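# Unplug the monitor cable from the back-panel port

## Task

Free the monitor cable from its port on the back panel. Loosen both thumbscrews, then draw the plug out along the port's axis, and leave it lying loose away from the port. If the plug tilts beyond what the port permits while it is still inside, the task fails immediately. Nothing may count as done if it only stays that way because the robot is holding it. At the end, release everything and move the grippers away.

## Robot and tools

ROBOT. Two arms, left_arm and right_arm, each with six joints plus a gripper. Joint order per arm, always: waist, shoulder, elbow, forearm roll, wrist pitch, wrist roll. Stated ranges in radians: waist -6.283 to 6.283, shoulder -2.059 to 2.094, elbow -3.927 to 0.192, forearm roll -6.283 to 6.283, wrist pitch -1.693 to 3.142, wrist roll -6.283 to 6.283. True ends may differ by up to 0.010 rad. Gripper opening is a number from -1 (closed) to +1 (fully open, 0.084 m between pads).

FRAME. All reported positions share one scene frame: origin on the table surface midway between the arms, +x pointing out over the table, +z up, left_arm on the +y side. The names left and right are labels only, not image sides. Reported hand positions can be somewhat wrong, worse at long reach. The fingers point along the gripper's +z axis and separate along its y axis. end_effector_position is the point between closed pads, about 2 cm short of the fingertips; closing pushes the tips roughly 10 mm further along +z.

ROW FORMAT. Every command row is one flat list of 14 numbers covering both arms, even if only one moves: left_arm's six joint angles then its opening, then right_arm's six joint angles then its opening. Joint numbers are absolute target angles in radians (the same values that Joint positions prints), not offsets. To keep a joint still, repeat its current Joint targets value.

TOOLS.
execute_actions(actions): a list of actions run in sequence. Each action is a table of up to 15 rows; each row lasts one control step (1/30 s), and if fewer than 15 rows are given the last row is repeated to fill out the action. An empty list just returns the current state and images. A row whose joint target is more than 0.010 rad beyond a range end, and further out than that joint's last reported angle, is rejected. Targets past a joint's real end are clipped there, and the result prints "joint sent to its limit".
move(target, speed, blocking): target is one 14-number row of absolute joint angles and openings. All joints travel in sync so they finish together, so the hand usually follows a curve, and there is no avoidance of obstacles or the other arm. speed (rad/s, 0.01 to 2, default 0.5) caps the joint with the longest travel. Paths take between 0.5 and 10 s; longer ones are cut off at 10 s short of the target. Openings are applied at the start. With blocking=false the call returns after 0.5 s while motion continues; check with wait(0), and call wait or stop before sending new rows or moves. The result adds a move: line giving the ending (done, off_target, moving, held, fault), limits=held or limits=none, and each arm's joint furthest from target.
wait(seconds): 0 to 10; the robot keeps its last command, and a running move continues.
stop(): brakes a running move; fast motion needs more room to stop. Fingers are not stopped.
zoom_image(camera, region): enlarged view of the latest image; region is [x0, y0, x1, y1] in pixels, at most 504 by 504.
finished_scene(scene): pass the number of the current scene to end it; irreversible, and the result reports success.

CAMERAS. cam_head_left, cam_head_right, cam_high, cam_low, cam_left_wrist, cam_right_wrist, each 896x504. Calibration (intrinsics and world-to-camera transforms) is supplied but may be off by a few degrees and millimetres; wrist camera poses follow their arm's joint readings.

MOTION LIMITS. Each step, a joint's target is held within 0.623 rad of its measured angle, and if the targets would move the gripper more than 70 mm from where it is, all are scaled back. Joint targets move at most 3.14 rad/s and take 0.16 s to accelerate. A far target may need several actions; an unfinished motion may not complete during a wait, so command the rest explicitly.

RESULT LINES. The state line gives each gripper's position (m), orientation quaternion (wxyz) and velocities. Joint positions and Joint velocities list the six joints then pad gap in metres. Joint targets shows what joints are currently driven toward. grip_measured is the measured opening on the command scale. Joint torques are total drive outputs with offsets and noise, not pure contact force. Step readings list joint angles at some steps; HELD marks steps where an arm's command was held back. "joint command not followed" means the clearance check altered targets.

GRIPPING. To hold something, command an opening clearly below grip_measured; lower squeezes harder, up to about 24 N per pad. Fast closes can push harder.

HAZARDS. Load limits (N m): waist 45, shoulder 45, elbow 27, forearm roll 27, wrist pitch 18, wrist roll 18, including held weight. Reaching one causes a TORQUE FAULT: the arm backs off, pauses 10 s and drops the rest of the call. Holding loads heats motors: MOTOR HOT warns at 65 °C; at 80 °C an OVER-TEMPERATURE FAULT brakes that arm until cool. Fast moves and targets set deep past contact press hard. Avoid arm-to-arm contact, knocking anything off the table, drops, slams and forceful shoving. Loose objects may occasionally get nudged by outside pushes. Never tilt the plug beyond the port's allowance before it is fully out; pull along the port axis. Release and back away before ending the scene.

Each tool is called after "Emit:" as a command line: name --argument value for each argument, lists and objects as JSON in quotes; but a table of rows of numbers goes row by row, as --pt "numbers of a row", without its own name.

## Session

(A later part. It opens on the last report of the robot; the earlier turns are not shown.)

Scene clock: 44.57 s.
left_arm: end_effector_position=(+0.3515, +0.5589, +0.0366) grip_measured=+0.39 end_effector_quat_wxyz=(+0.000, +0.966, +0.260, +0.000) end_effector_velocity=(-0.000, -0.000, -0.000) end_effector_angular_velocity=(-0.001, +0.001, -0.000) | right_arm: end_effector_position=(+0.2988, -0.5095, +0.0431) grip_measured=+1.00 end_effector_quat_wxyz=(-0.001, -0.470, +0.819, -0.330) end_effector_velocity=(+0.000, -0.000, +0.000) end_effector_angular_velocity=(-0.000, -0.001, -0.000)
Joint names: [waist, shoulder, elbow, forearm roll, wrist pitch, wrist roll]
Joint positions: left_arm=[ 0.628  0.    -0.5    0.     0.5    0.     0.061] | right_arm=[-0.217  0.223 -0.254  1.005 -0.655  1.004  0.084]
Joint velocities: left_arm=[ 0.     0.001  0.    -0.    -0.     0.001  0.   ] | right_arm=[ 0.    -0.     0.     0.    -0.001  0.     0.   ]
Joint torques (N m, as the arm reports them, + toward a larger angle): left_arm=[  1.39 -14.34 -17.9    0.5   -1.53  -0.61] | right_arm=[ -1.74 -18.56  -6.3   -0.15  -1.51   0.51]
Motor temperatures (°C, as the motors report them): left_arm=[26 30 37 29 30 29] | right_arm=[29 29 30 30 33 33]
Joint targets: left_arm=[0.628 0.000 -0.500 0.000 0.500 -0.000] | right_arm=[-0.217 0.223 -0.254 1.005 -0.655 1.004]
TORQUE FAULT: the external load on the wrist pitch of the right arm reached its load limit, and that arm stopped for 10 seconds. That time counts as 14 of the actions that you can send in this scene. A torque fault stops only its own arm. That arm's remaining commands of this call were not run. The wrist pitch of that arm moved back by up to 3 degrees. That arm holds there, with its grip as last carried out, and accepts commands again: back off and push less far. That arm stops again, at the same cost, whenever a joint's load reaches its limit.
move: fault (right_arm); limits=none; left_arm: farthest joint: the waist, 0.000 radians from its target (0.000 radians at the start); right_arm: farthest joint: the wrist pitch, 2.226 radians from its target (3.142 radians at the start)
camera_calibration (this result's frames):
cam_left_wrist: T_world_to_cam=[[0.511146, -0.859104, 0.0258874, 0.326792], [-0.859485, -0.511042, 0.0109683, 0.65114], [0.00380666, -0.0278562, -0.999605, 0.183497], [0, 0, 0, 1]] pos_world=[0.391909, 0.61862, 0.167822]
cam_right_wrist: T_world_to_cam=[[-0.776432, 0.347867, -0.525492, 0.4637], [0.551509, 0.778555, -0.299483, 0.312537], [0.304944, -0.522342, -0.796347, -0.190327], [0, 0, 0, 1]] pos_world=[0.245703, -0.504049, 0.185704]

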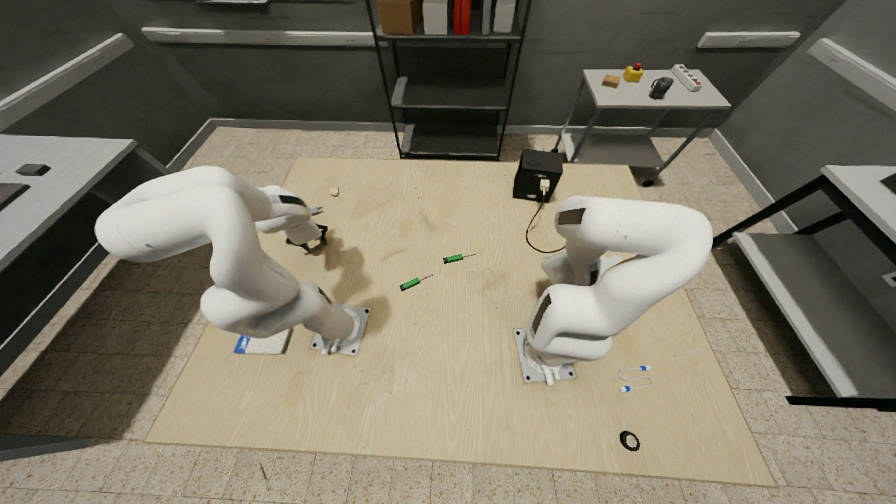

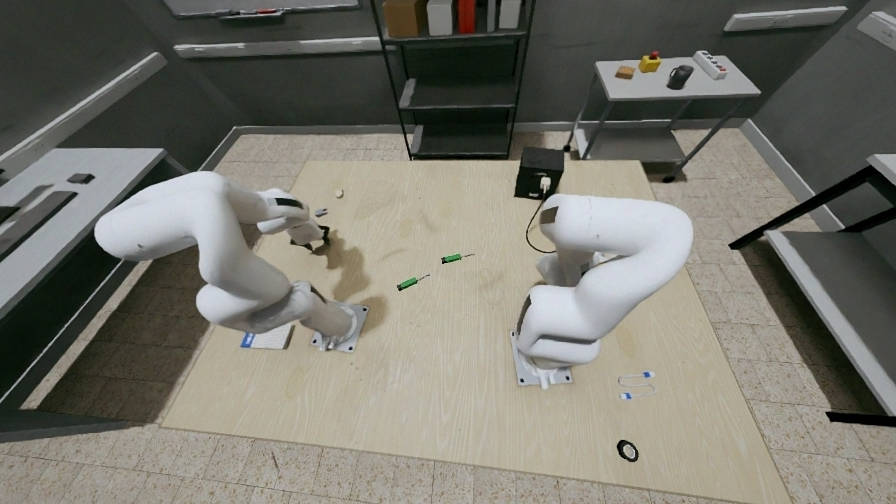

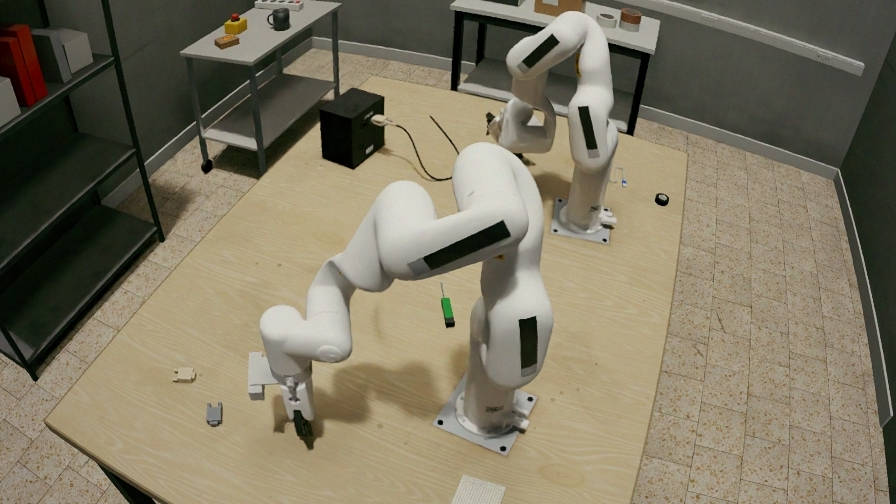

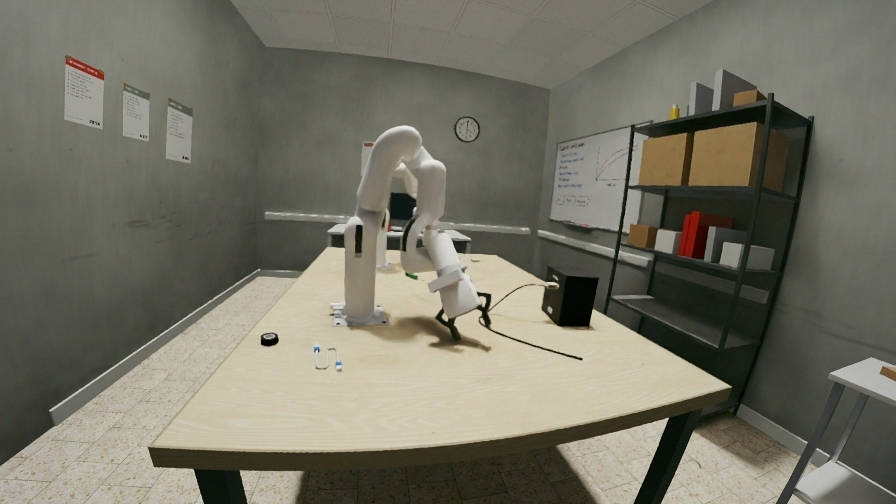

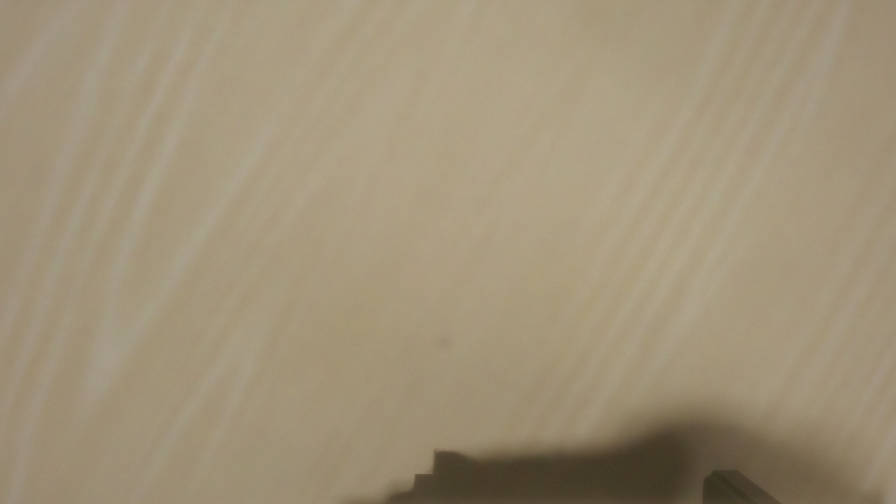

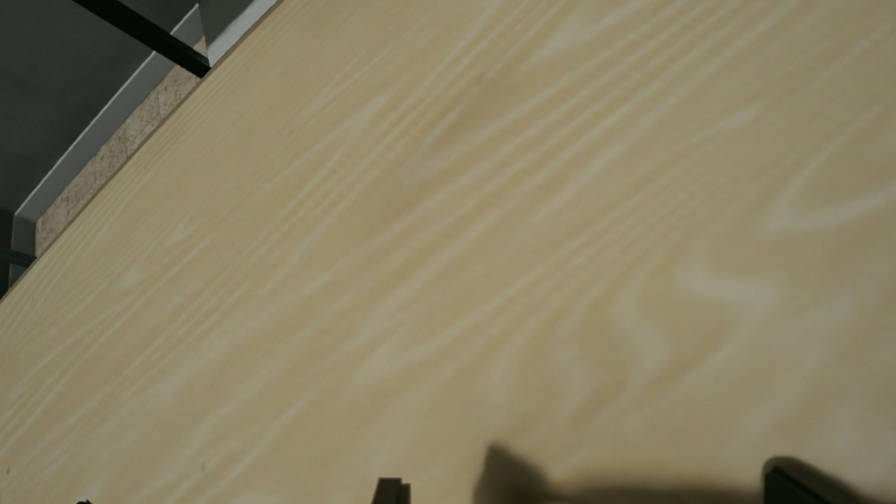

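Careless. Raise first.

Emit:
move --target '[0.628,0,-0.5,0,0.5,0,0.4,-0.217,-0.5,-0.5,1.005,-0.655,1.004,1]' --speed 0.7

Emit:
move --target '[0.628,0,-0.5,0,0.5,0,0.4,-0.25,-0.5,-0.5,3.1416,1.571,3.1416,1]' --speed 1

Emit:
move --target '[0.628,0,-0.5,0,0.5,0,0.4,-0.25,0.1,-0.1,3.1416,1.571,3.1416,1]' --speed 0.7

Scene clock: 55.07 s.
left_arm: end_effector_position=(+0.3515, +0.5589, +0.0366) grip_measured=+0.39 end_effector_quat_wxyz=(+0.000, +0.966, +0.260, +0.000) end_effector_velocity=(+0.000, -0.000, +0.000) end_effector_angular_velocity=(+0.000, -0.000, -0.001) | right_arm: end_effector_position=(+0.4074, -0.5182, +0.4356) grip_measured=+1.00 end_effector_quat_wxyz=(+0.361, -0.263, +0.713, -0.541) end_effector_velocity=(-0.001, -0.000, +0.004) end_effector_angular_velocity=(-0.001, -0.008, -0.001)
Joint names: [waist, shoulder, elbow, forearm roll, wrist pitch, wrist roll]
Joint positions: left_arm=[ 0.628  0.    -0.5    0.     0.5   -0.     0.061] | right_arm=[-0.217 -0.499 -0.5    1.005 -0.655  1.004  0.084]
Joint velocities: left_arm=[-0.001 -0.002  0.001  0.     0.     0.    -0.   ] | right_arm=[ 0.    -0.005 -0.002 -0.    -0.002  0.001 -0.   ]
Joint torques (N m, as the arm reports them, + toward a larger angle): left_arm=[  0.33 -15.06 -18.63   0.3   -1.13  -0.64] | right_arm=[ -1.43 -10.98 -17.72  -1.64  -1.01   0.26]
Motor temperatures (°C, as the motors report them): left_arm=[26 30 37 29 30 29] | right_arm=[29 29 30 30 33 33]
Joint targets: left_arm=[0.628 0.000 -0.500 0.000 0.500 0.000] | right_arm=[-0.217 -0.500 -0.500 1.005 -0.655 1.004]
move: done; limits=none; left_arm: farthest joint: the waist, 0.000 radians from its target (0.000 radians at the start); right_arm: farthest joint: the shoulder, 0.001 radians from its target (0.723 radians at the start)
camera_calibration (this result's frames):
cam_left_wrist: T_world_to_cam=[[0.511146, -0.859104, 0.0258874, 0.326792], [-0.859485, -0.511042, 0.0109684, 0.65114], [0.00380654, -0.0278563, -0.999605, 0.183497], [0, 0, 0, 1]] pos_world=[0.391909, 0.61862, 0.167822]
cam_right_wrist: T_world_to_cam=[[0.00126499, 0.285297, -0.958438, 0.596617], [0.587215, 0.775578, 0.231641, 0.129519], [0.80943, -0.563102, -0.16655, -0.416419], [0, 0, 0, 1]] pos_world=[0.260252, -0.505152, 0.472464]

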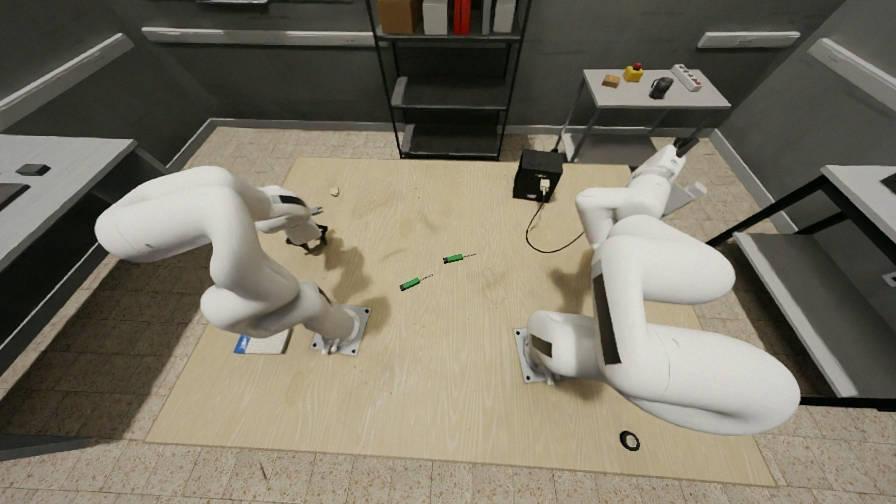

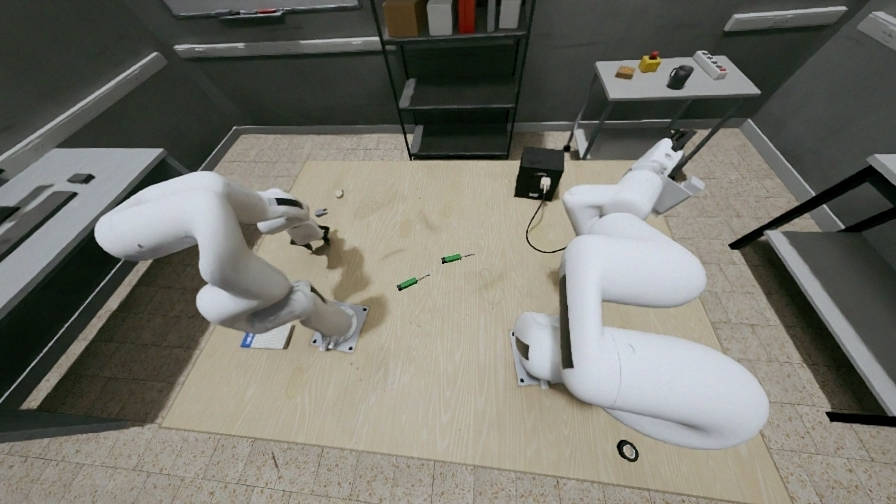

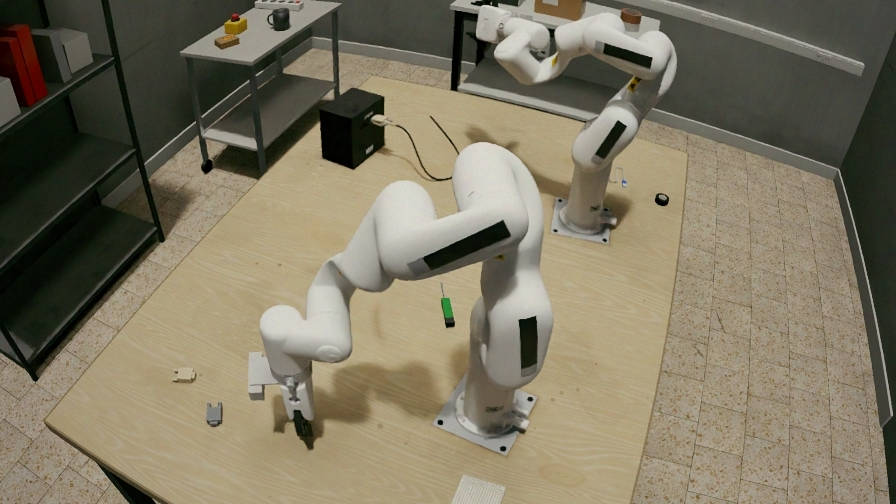

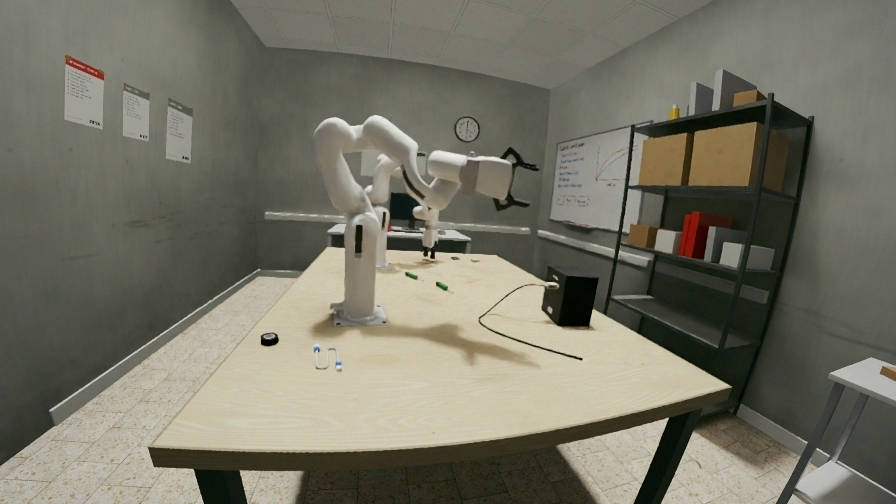

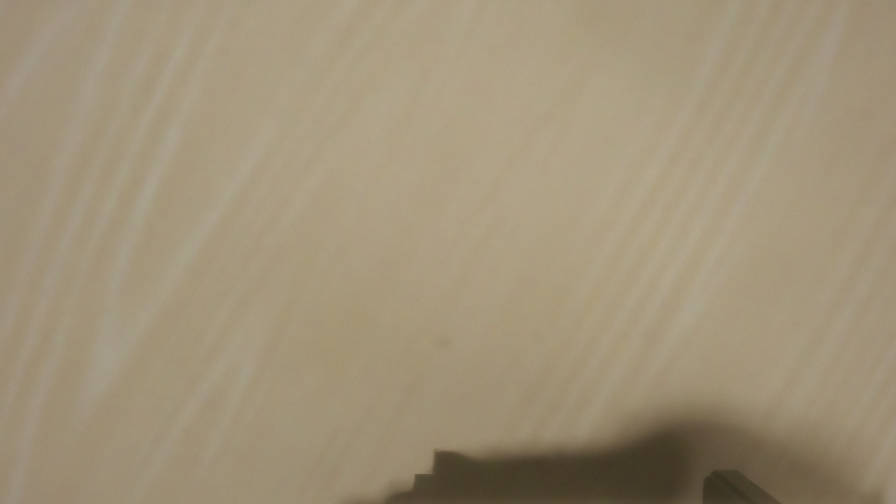

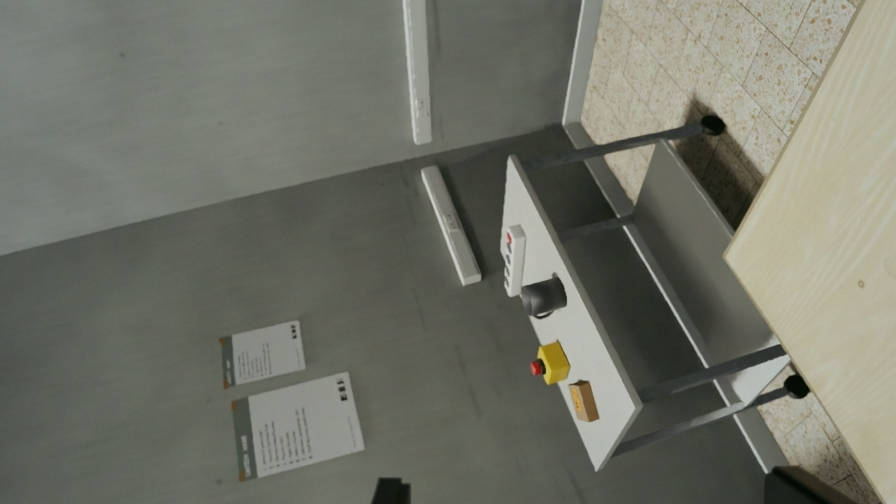

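Scene clock: 58.00 s.
left_arm: end_effector_position=(+0.3515, +0.5589, +0.0366) grip_measured=+0.39 end_effector_quat_wxyz=(+0.000, +0.966, +0.260, +0.000) end_effector_velocity=(+0.001, +0.000, +0.001) end_effector_angular_velocity=(+0.001, -0.002, -0.000) | right_arm: end_effector_position=(+0.4295, -0.3537, +0.5930) grip_measured=+1.00 end_effector_quat_wxyz=(+0.054, +0.281, -0.016, +0.958) end_effector_velocity=(-0.001, -0.001, +0.001) end_effector_angular_velocity=(+0.004, -0.004, +0.001)
Joint names: [waist, shoulder, elbow, forearm roll, wrist pitch, wrist roll]
Joint positions: left_arm=[ 0.628  0.    -0.5    0.     0.5   -0.     0.061] | right_arm=[-0.25  -0.5   -0.5    3.141  1.571  3.141  0.084]
Joint velocities: left_arm=[-0.001 -0.001 -0.001 -0.    -0.    -0.    -0.   ] | right_arm=[-0.001  0.    -0.001  0.003  0.003  0.003  0.   ]
Joint torques (N m, as the arm reports them, + toward a larger angle): left_arm=[  1.21 -15.18 -18.19   0.37  -1.44  -0.8 ] | right_arm=[ -1.5  -13.84 -19.03  -0.04   2.05   0.74]
Motor temperatures (°C, as the motors report them): left_arm=[26 30 37 29 30 29] | right_arm=[29 29 30 30 33 33]
Joint targets: left_arm=[0.628 0.000 -0.500 0.000 0.500 0.000] | right_arm=[-0.250 -0.500 -0.500 3.142 1.571 3.142]
move: done; limits=none; left_arm: farthest joint: the waist, 0.000 radians from its target (0.000 radians at the start); right_arm: farthest joint: the waist, 0.000 radians from its target (0.033 radians at the start)
camera_calibration (this result's frames):
cam_left_wrist: T_world_to_cam=[[0.511146, -0.859104, 0.0258874, 0.326792], [-0.859486, -0.511042, 0.0109683, 0.65114], [0.00380666, -0.0278562, -0.999605, 0.183497], [0, 0, 0, 1]] pos_world=[0.391909, 0.61862, 0.167822]
cam_right_wrist: T_world_to_cam=[[-0.122848, -0.992343, -0.0127753, -0.258859], [0.826952, -0.0952392, -0.554148, 0.00739436], [0.548689, -0.0786406, 0.83232, -0.624404], [0, 0, 0, 1]] pos_world=[0.304688, -0.305276, 0.520494]

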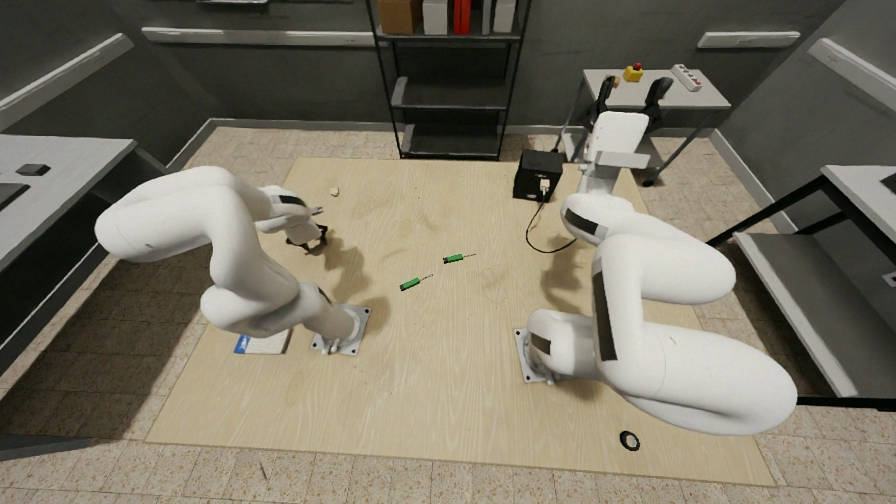

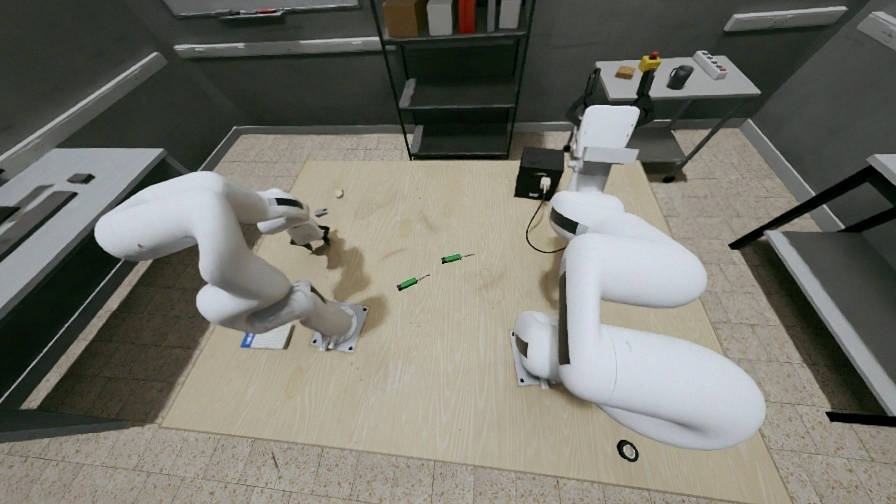

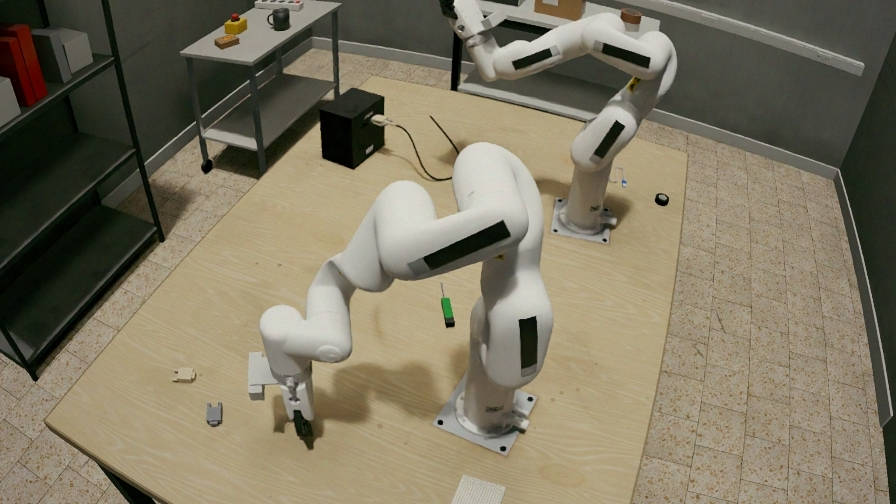

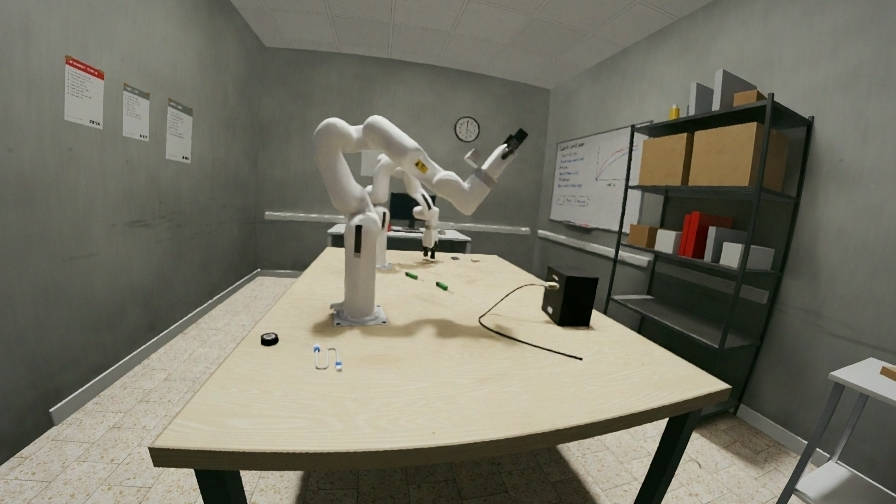

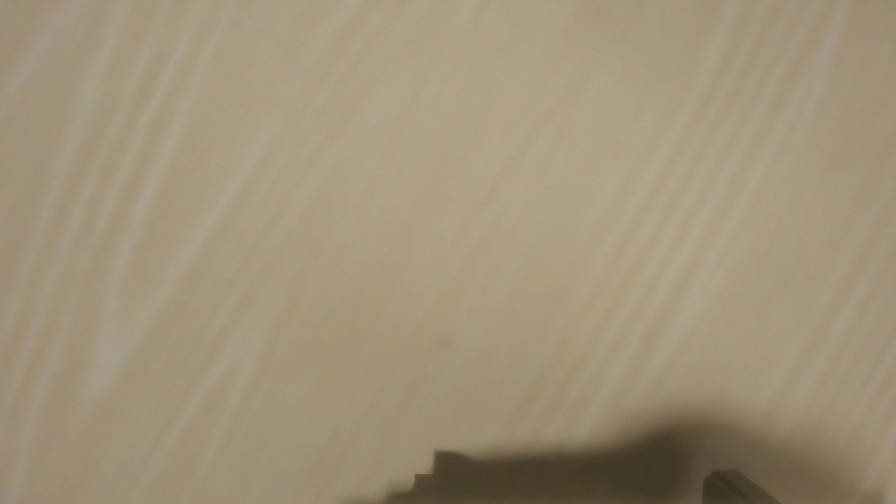

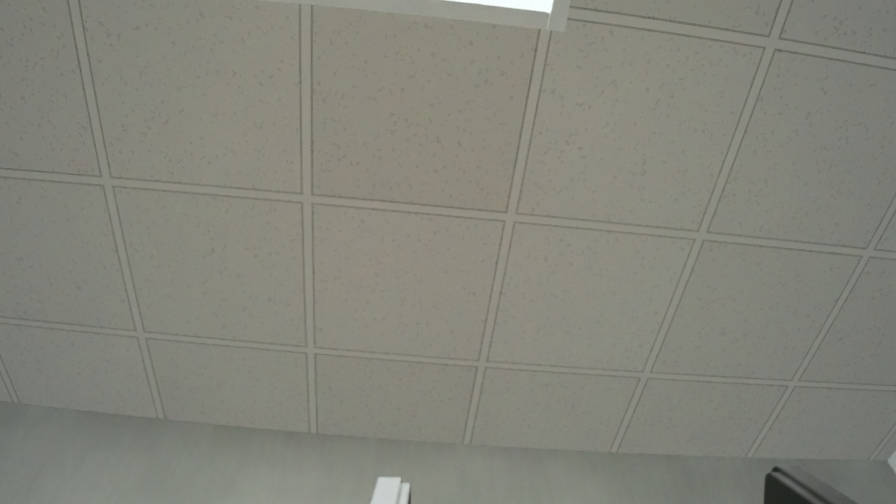

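Scene clock: 59.53 s.
left_arm: end_effector_position=(+0.3515, +0.5589, +0.0366) grip_measured=+0.39 end_effector_quat_wxyz=(+0.000, +0.966, +0.260, +0.000) end_effector_velocity=(-0.000, -0.000, +0.000) end_effector_angular_velocity=(+0.000, -0.000, -0.001) | right_arm: end_effector_position=(+0.4001, -0.3505, +0.1267) grip_measured=+1.00 end_effector_quat_wxyz=(+0.040, +0.705, -0.040, +0.706) end_effector_velocity=(-0.002, +0.000, -0.003) end_effector_angular_velocity=(+0.001, +0.008, -0.000)
Joint names: [waist, shoulder, elbow, forearm roll, wrist pitch, wrist roll]
Joint positions: left_arm=[ 0.628  0.    -0.5    0.     0.5   -0.     0.061] | right_arm=[-0.25   0.099 -0.1    3.142  1.571  3.142  0.084]
Joint velocities: left_arm=[-0.    -0.001  0.001  0.001 -0.     0.001  0.   ] | right_arm=[-0.     0.003  0.003 -0.    -0.001  0.     0.   ]
Joint torques (N m, as the arm reports them, + toward a larger angle): left_arm=[  0.74 -13.98 -18.34  -0.06  -1.17  -0.94] | right_arm=[ -1.73 -15.85  -7.06  -0.51   1.51   0.57]
Motor temperatures (°C, as the motors report them): left_arm=[26 30 37 29 30 29] | right_arm=[29 29 30 30 33 33]
Joint targets: left_arm=[0.628 0.000 -0.500 0.000 0.500 0.000] | right_arm=[-0.250 0.100 -0.100 3.142 1.571 3.142]
move: done; limits=none; left_arm: farthest joint: the waist, 0.000 radians from its target (0.000 radians at the start); right_arm: farthest joint: the shoulder, 0.001 radians from its target (0.600 radians at the start)
camera_calibration (this result's frames):
cam_left_wrist: T_world_to_cam=[[0.511146, -0.859104, 0.0258874, 0.326792], [-0.859485, -0.511043, 0.0109683, 0.65114], [0.00380664, -0.0278562, -0.999605, 0.183497], [0, 0, 0, 1]] pos_world=[0.391909, 0.61862, 0.167822]
cam_right_wrist: T_world_to_cam=[[-0.129423, -0.991589, 0.00109599, -0.264068], [-0.0149372, 0.000844448, -0.999888, 0.200681], [0.991477, -0.129425, -0.0149209, -0.307579], [0, 0, 0, 1]] pos_world=[0.273779, -0.301825, 0.196358]

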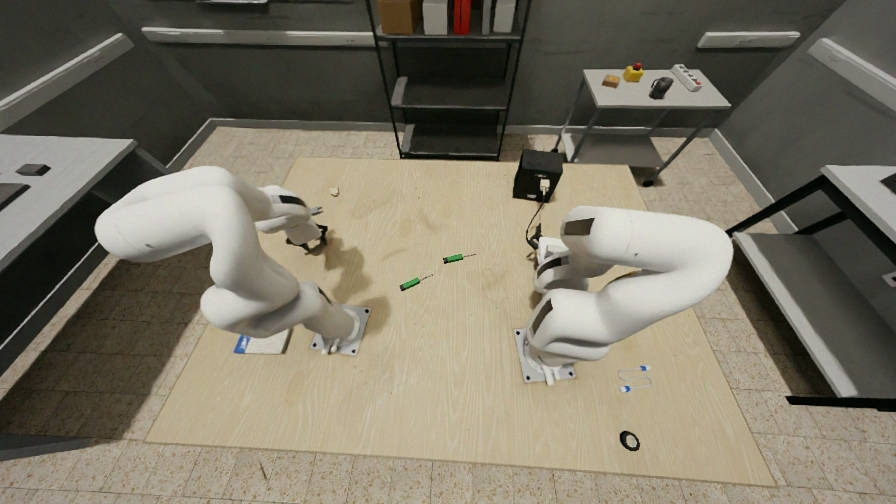

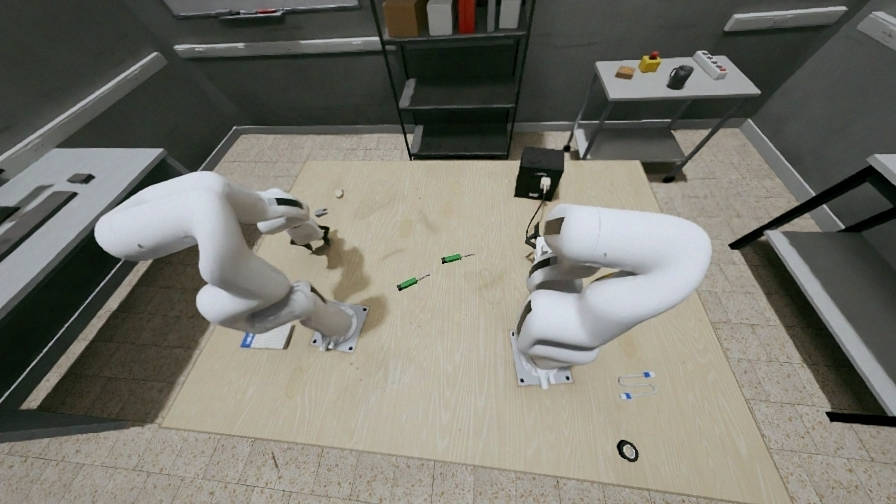

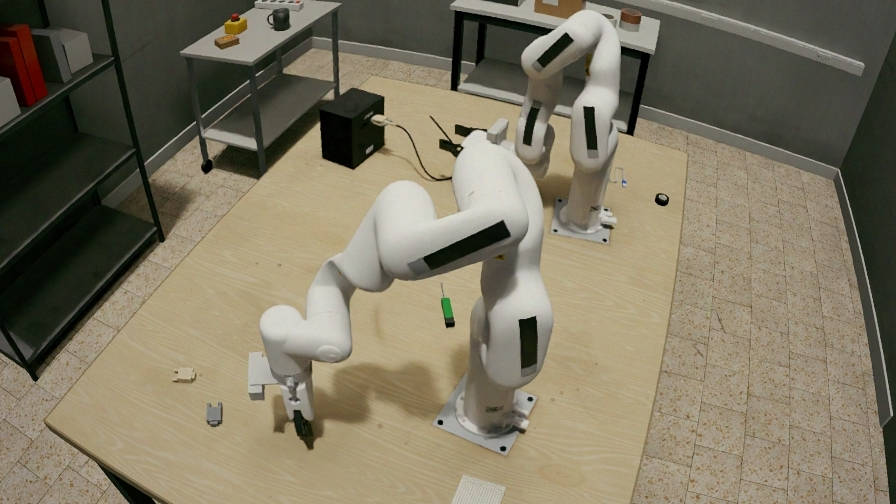

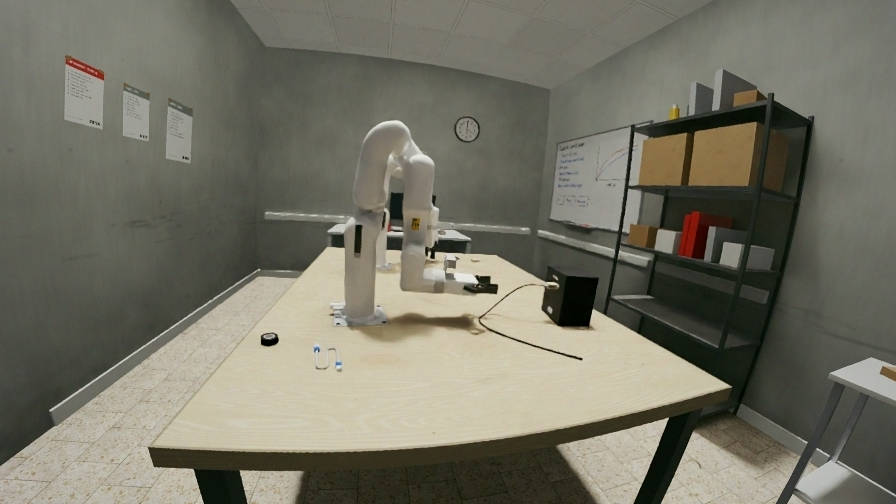

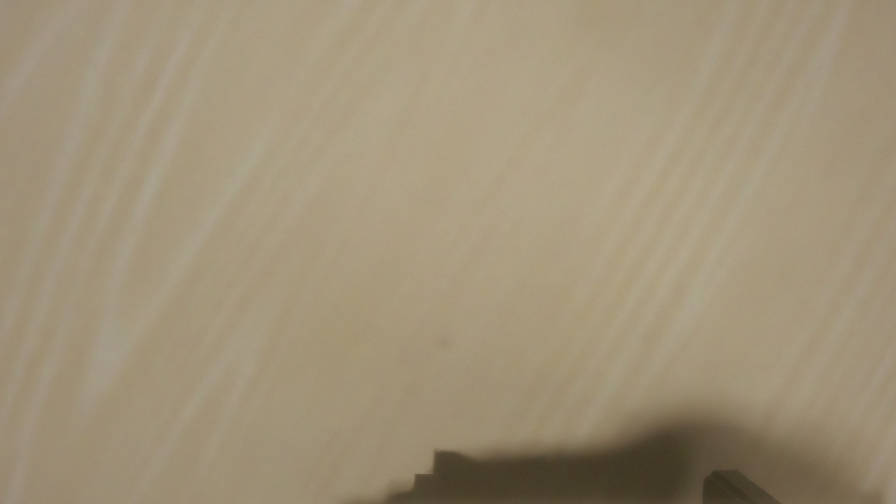

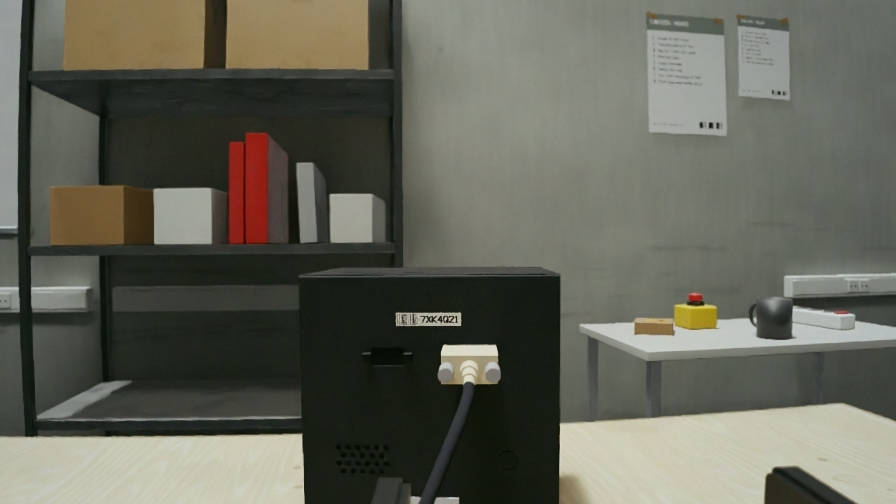

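Emit:
zoom_image --camera "cam_right_wrist" --region '[290,260,570,420]'

Emit:
zoom_image --camera "cam_head_left" --region '[495,140,595,210]'

Region (290, 260, 570, 420) of cam_right_wrist's 896x504 image, scaled by 1.800, with more detail than that image has; it fills the top 288 rows of this view, and the rest is white.

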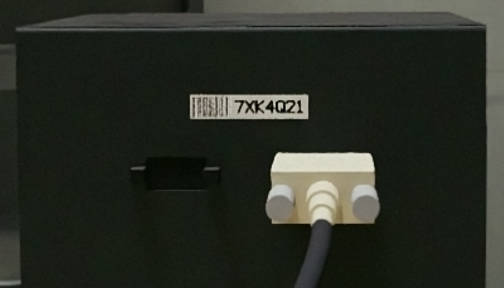

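Region (495, 140, 595, 210) of cam_head_left's 896x504 image, scaled by 5.040, with more detail than that image has; it fills the top 353 rows of this view, and the rest is white.

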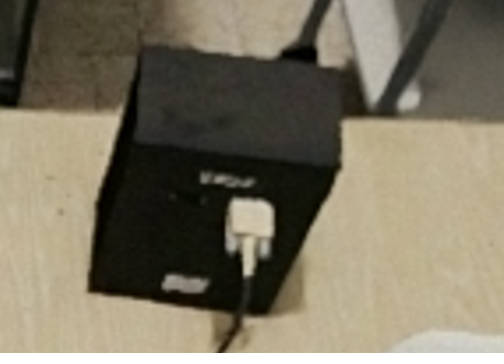

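Emit:
move --target '[0.628,0,-0.5,0,0.5,0,0.4,-0.153,0.336,-0.561,3.321,1.349,3.1416,1]' --speed 0.4

Scene clock: 100.03 s.
left_arm: end_effector_position=(+0.3515, +0.5589, +0.0366) grip_measured=+0.39 end_effector_quat_wxyz=(+0.000, +0.966, +0.260, +0.000) end_effector_velocity=(-0.000, +0.000, +0.000) end_effector_angular_velocity=(-0.000, -0.001, +0.002) | right_arm: end_effector_position=(+0.5354, -0.3537, +0.1253) grip_measured=+1.00 end_effector_quat_wxyz=(+0.054, +0.703, -0.082, +0.705) end_effector_velocity=(+0.001, +0.000, -0.000) end_effector_angular_velocity=(+0.002, -0.000, -0.000)
Joint names: [waist, shoulder, elbow, forearm roll, wrist pitch, wrist roll]
Joint positions: left_arm=[ 0.628  0.    -0.5    0.     0.5    0.     0.061] | right_arm=[-0.153  0.336 -0.561  3.321  1.349  3.142  0.084]
Joint velocities: left_arm=[ 0.001 -0.001  0.    -0.001  0.    -0.001 -0.   ] | right_arm=[ 0.     0.002 -0.003  0.001 -0.001  0.001  0.   ]
Joint torques (N m, as the arm reports them, + toward a larger angle): left_arm=[ -0.24 -14.91 -17.89   0.25  -1.38  -0.69] | right_arm=[ -1.78 -25.84 -10.44  -0.11   1.36   0.54]
Motor temperatures (°C, as the motors report them): left_arm=[26 30 37 29 30 29] | right_arm=[29 29 30 30 33 33]
Joint targets: left_arm=[0.628 0.000 -0.500 0.000 0.500 0.000] | right_arm=[-0.153 0.336 -0.561 3.321 1.349 3.142]
move: done; limits=none; left_arm: farthest joint: the waist, 0.000 radians from its target (0.000 radians at the start); right_arm: farthest joint: the waist, 0.000 radians from its target (0.097 radians at the start)
camera_calibration (this result's frames):
cam_left_wrist: T_world_to_cam=[[0.511146, -0.859104, 0.0258873, 0.326792], [-0.859486, -0.511042, 0.0109681, 0.65114], [0.00380676, -0.0278561, -0.999605, 0.183497], [0, 0, 0, 1]] pos_world=[0.391909, 0.61862, 0.167822]
cam_right_wrist: T_world_to_cam=[[-0.206145, -0.977759, -0.0386248, -0.198834], [-0.00905084, 0.0413762, -0.999103, 0.212395], [0.97848, -0.20561, -0.017379, -0.461823], [0, 0, 0, 1]] pos_world=[0.412818, -0.298156, 0.196499]

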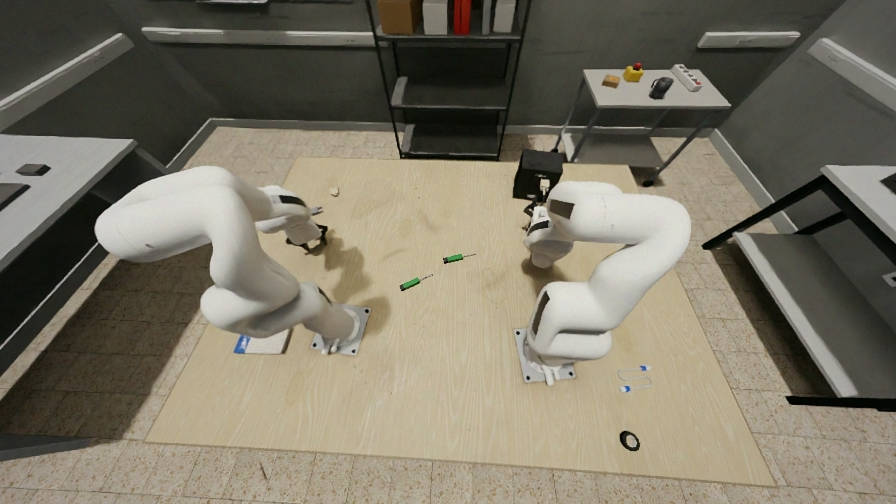

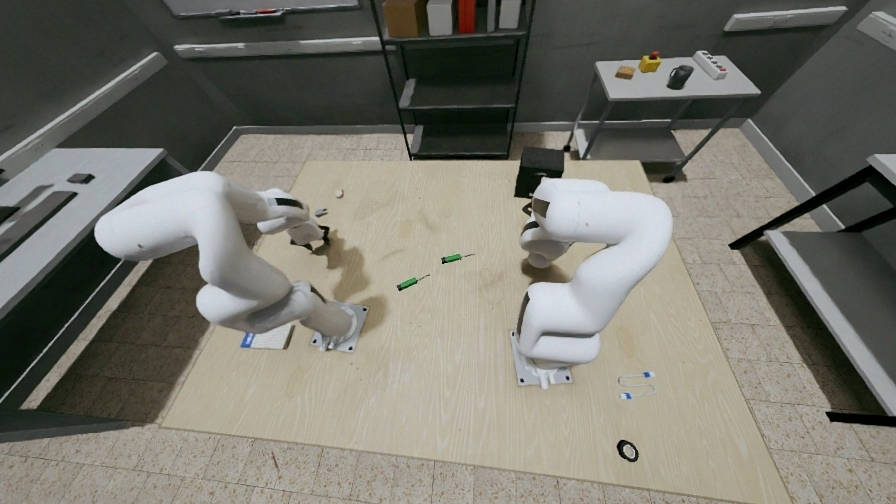

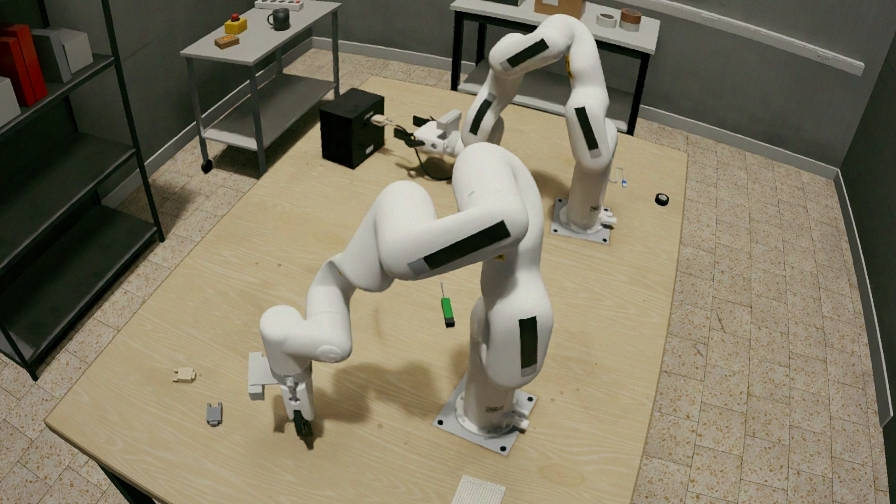

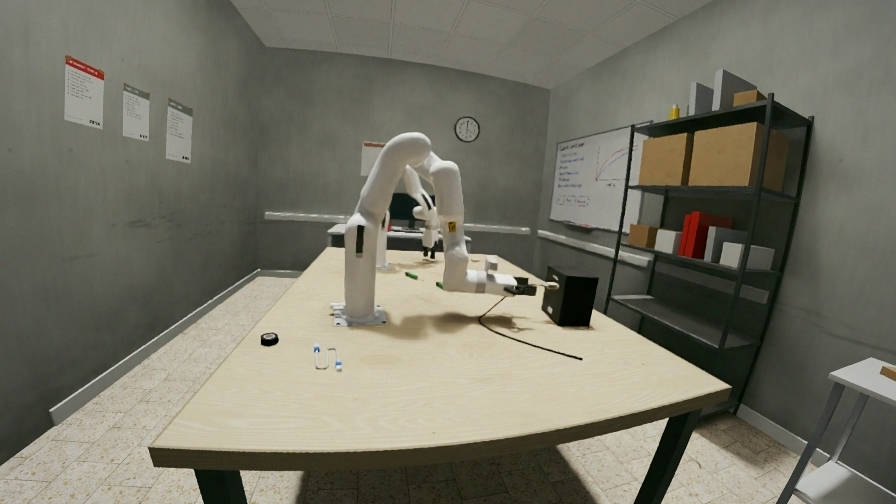

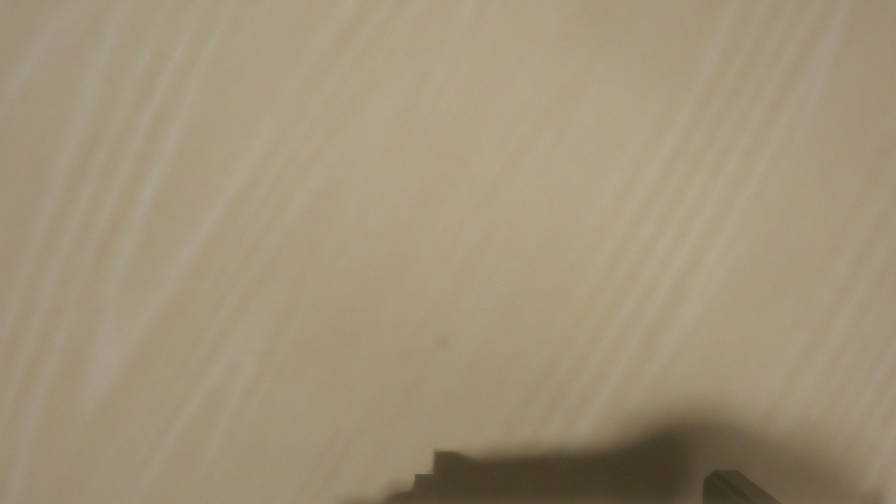

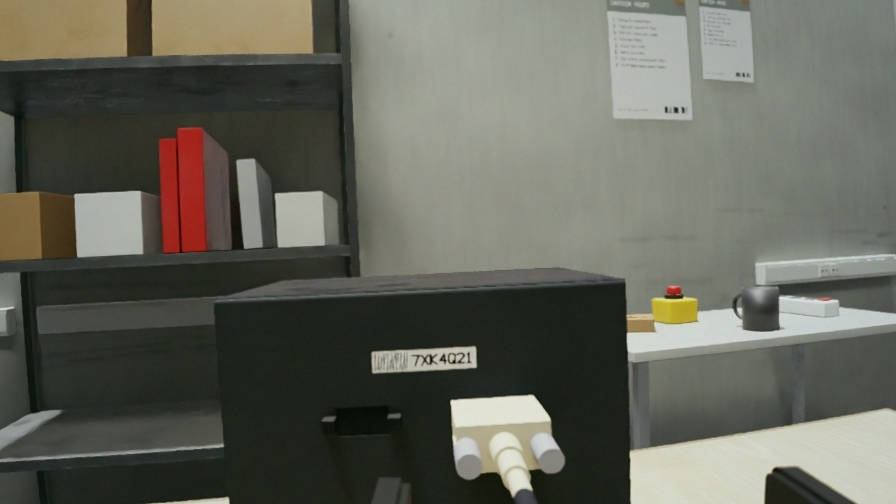

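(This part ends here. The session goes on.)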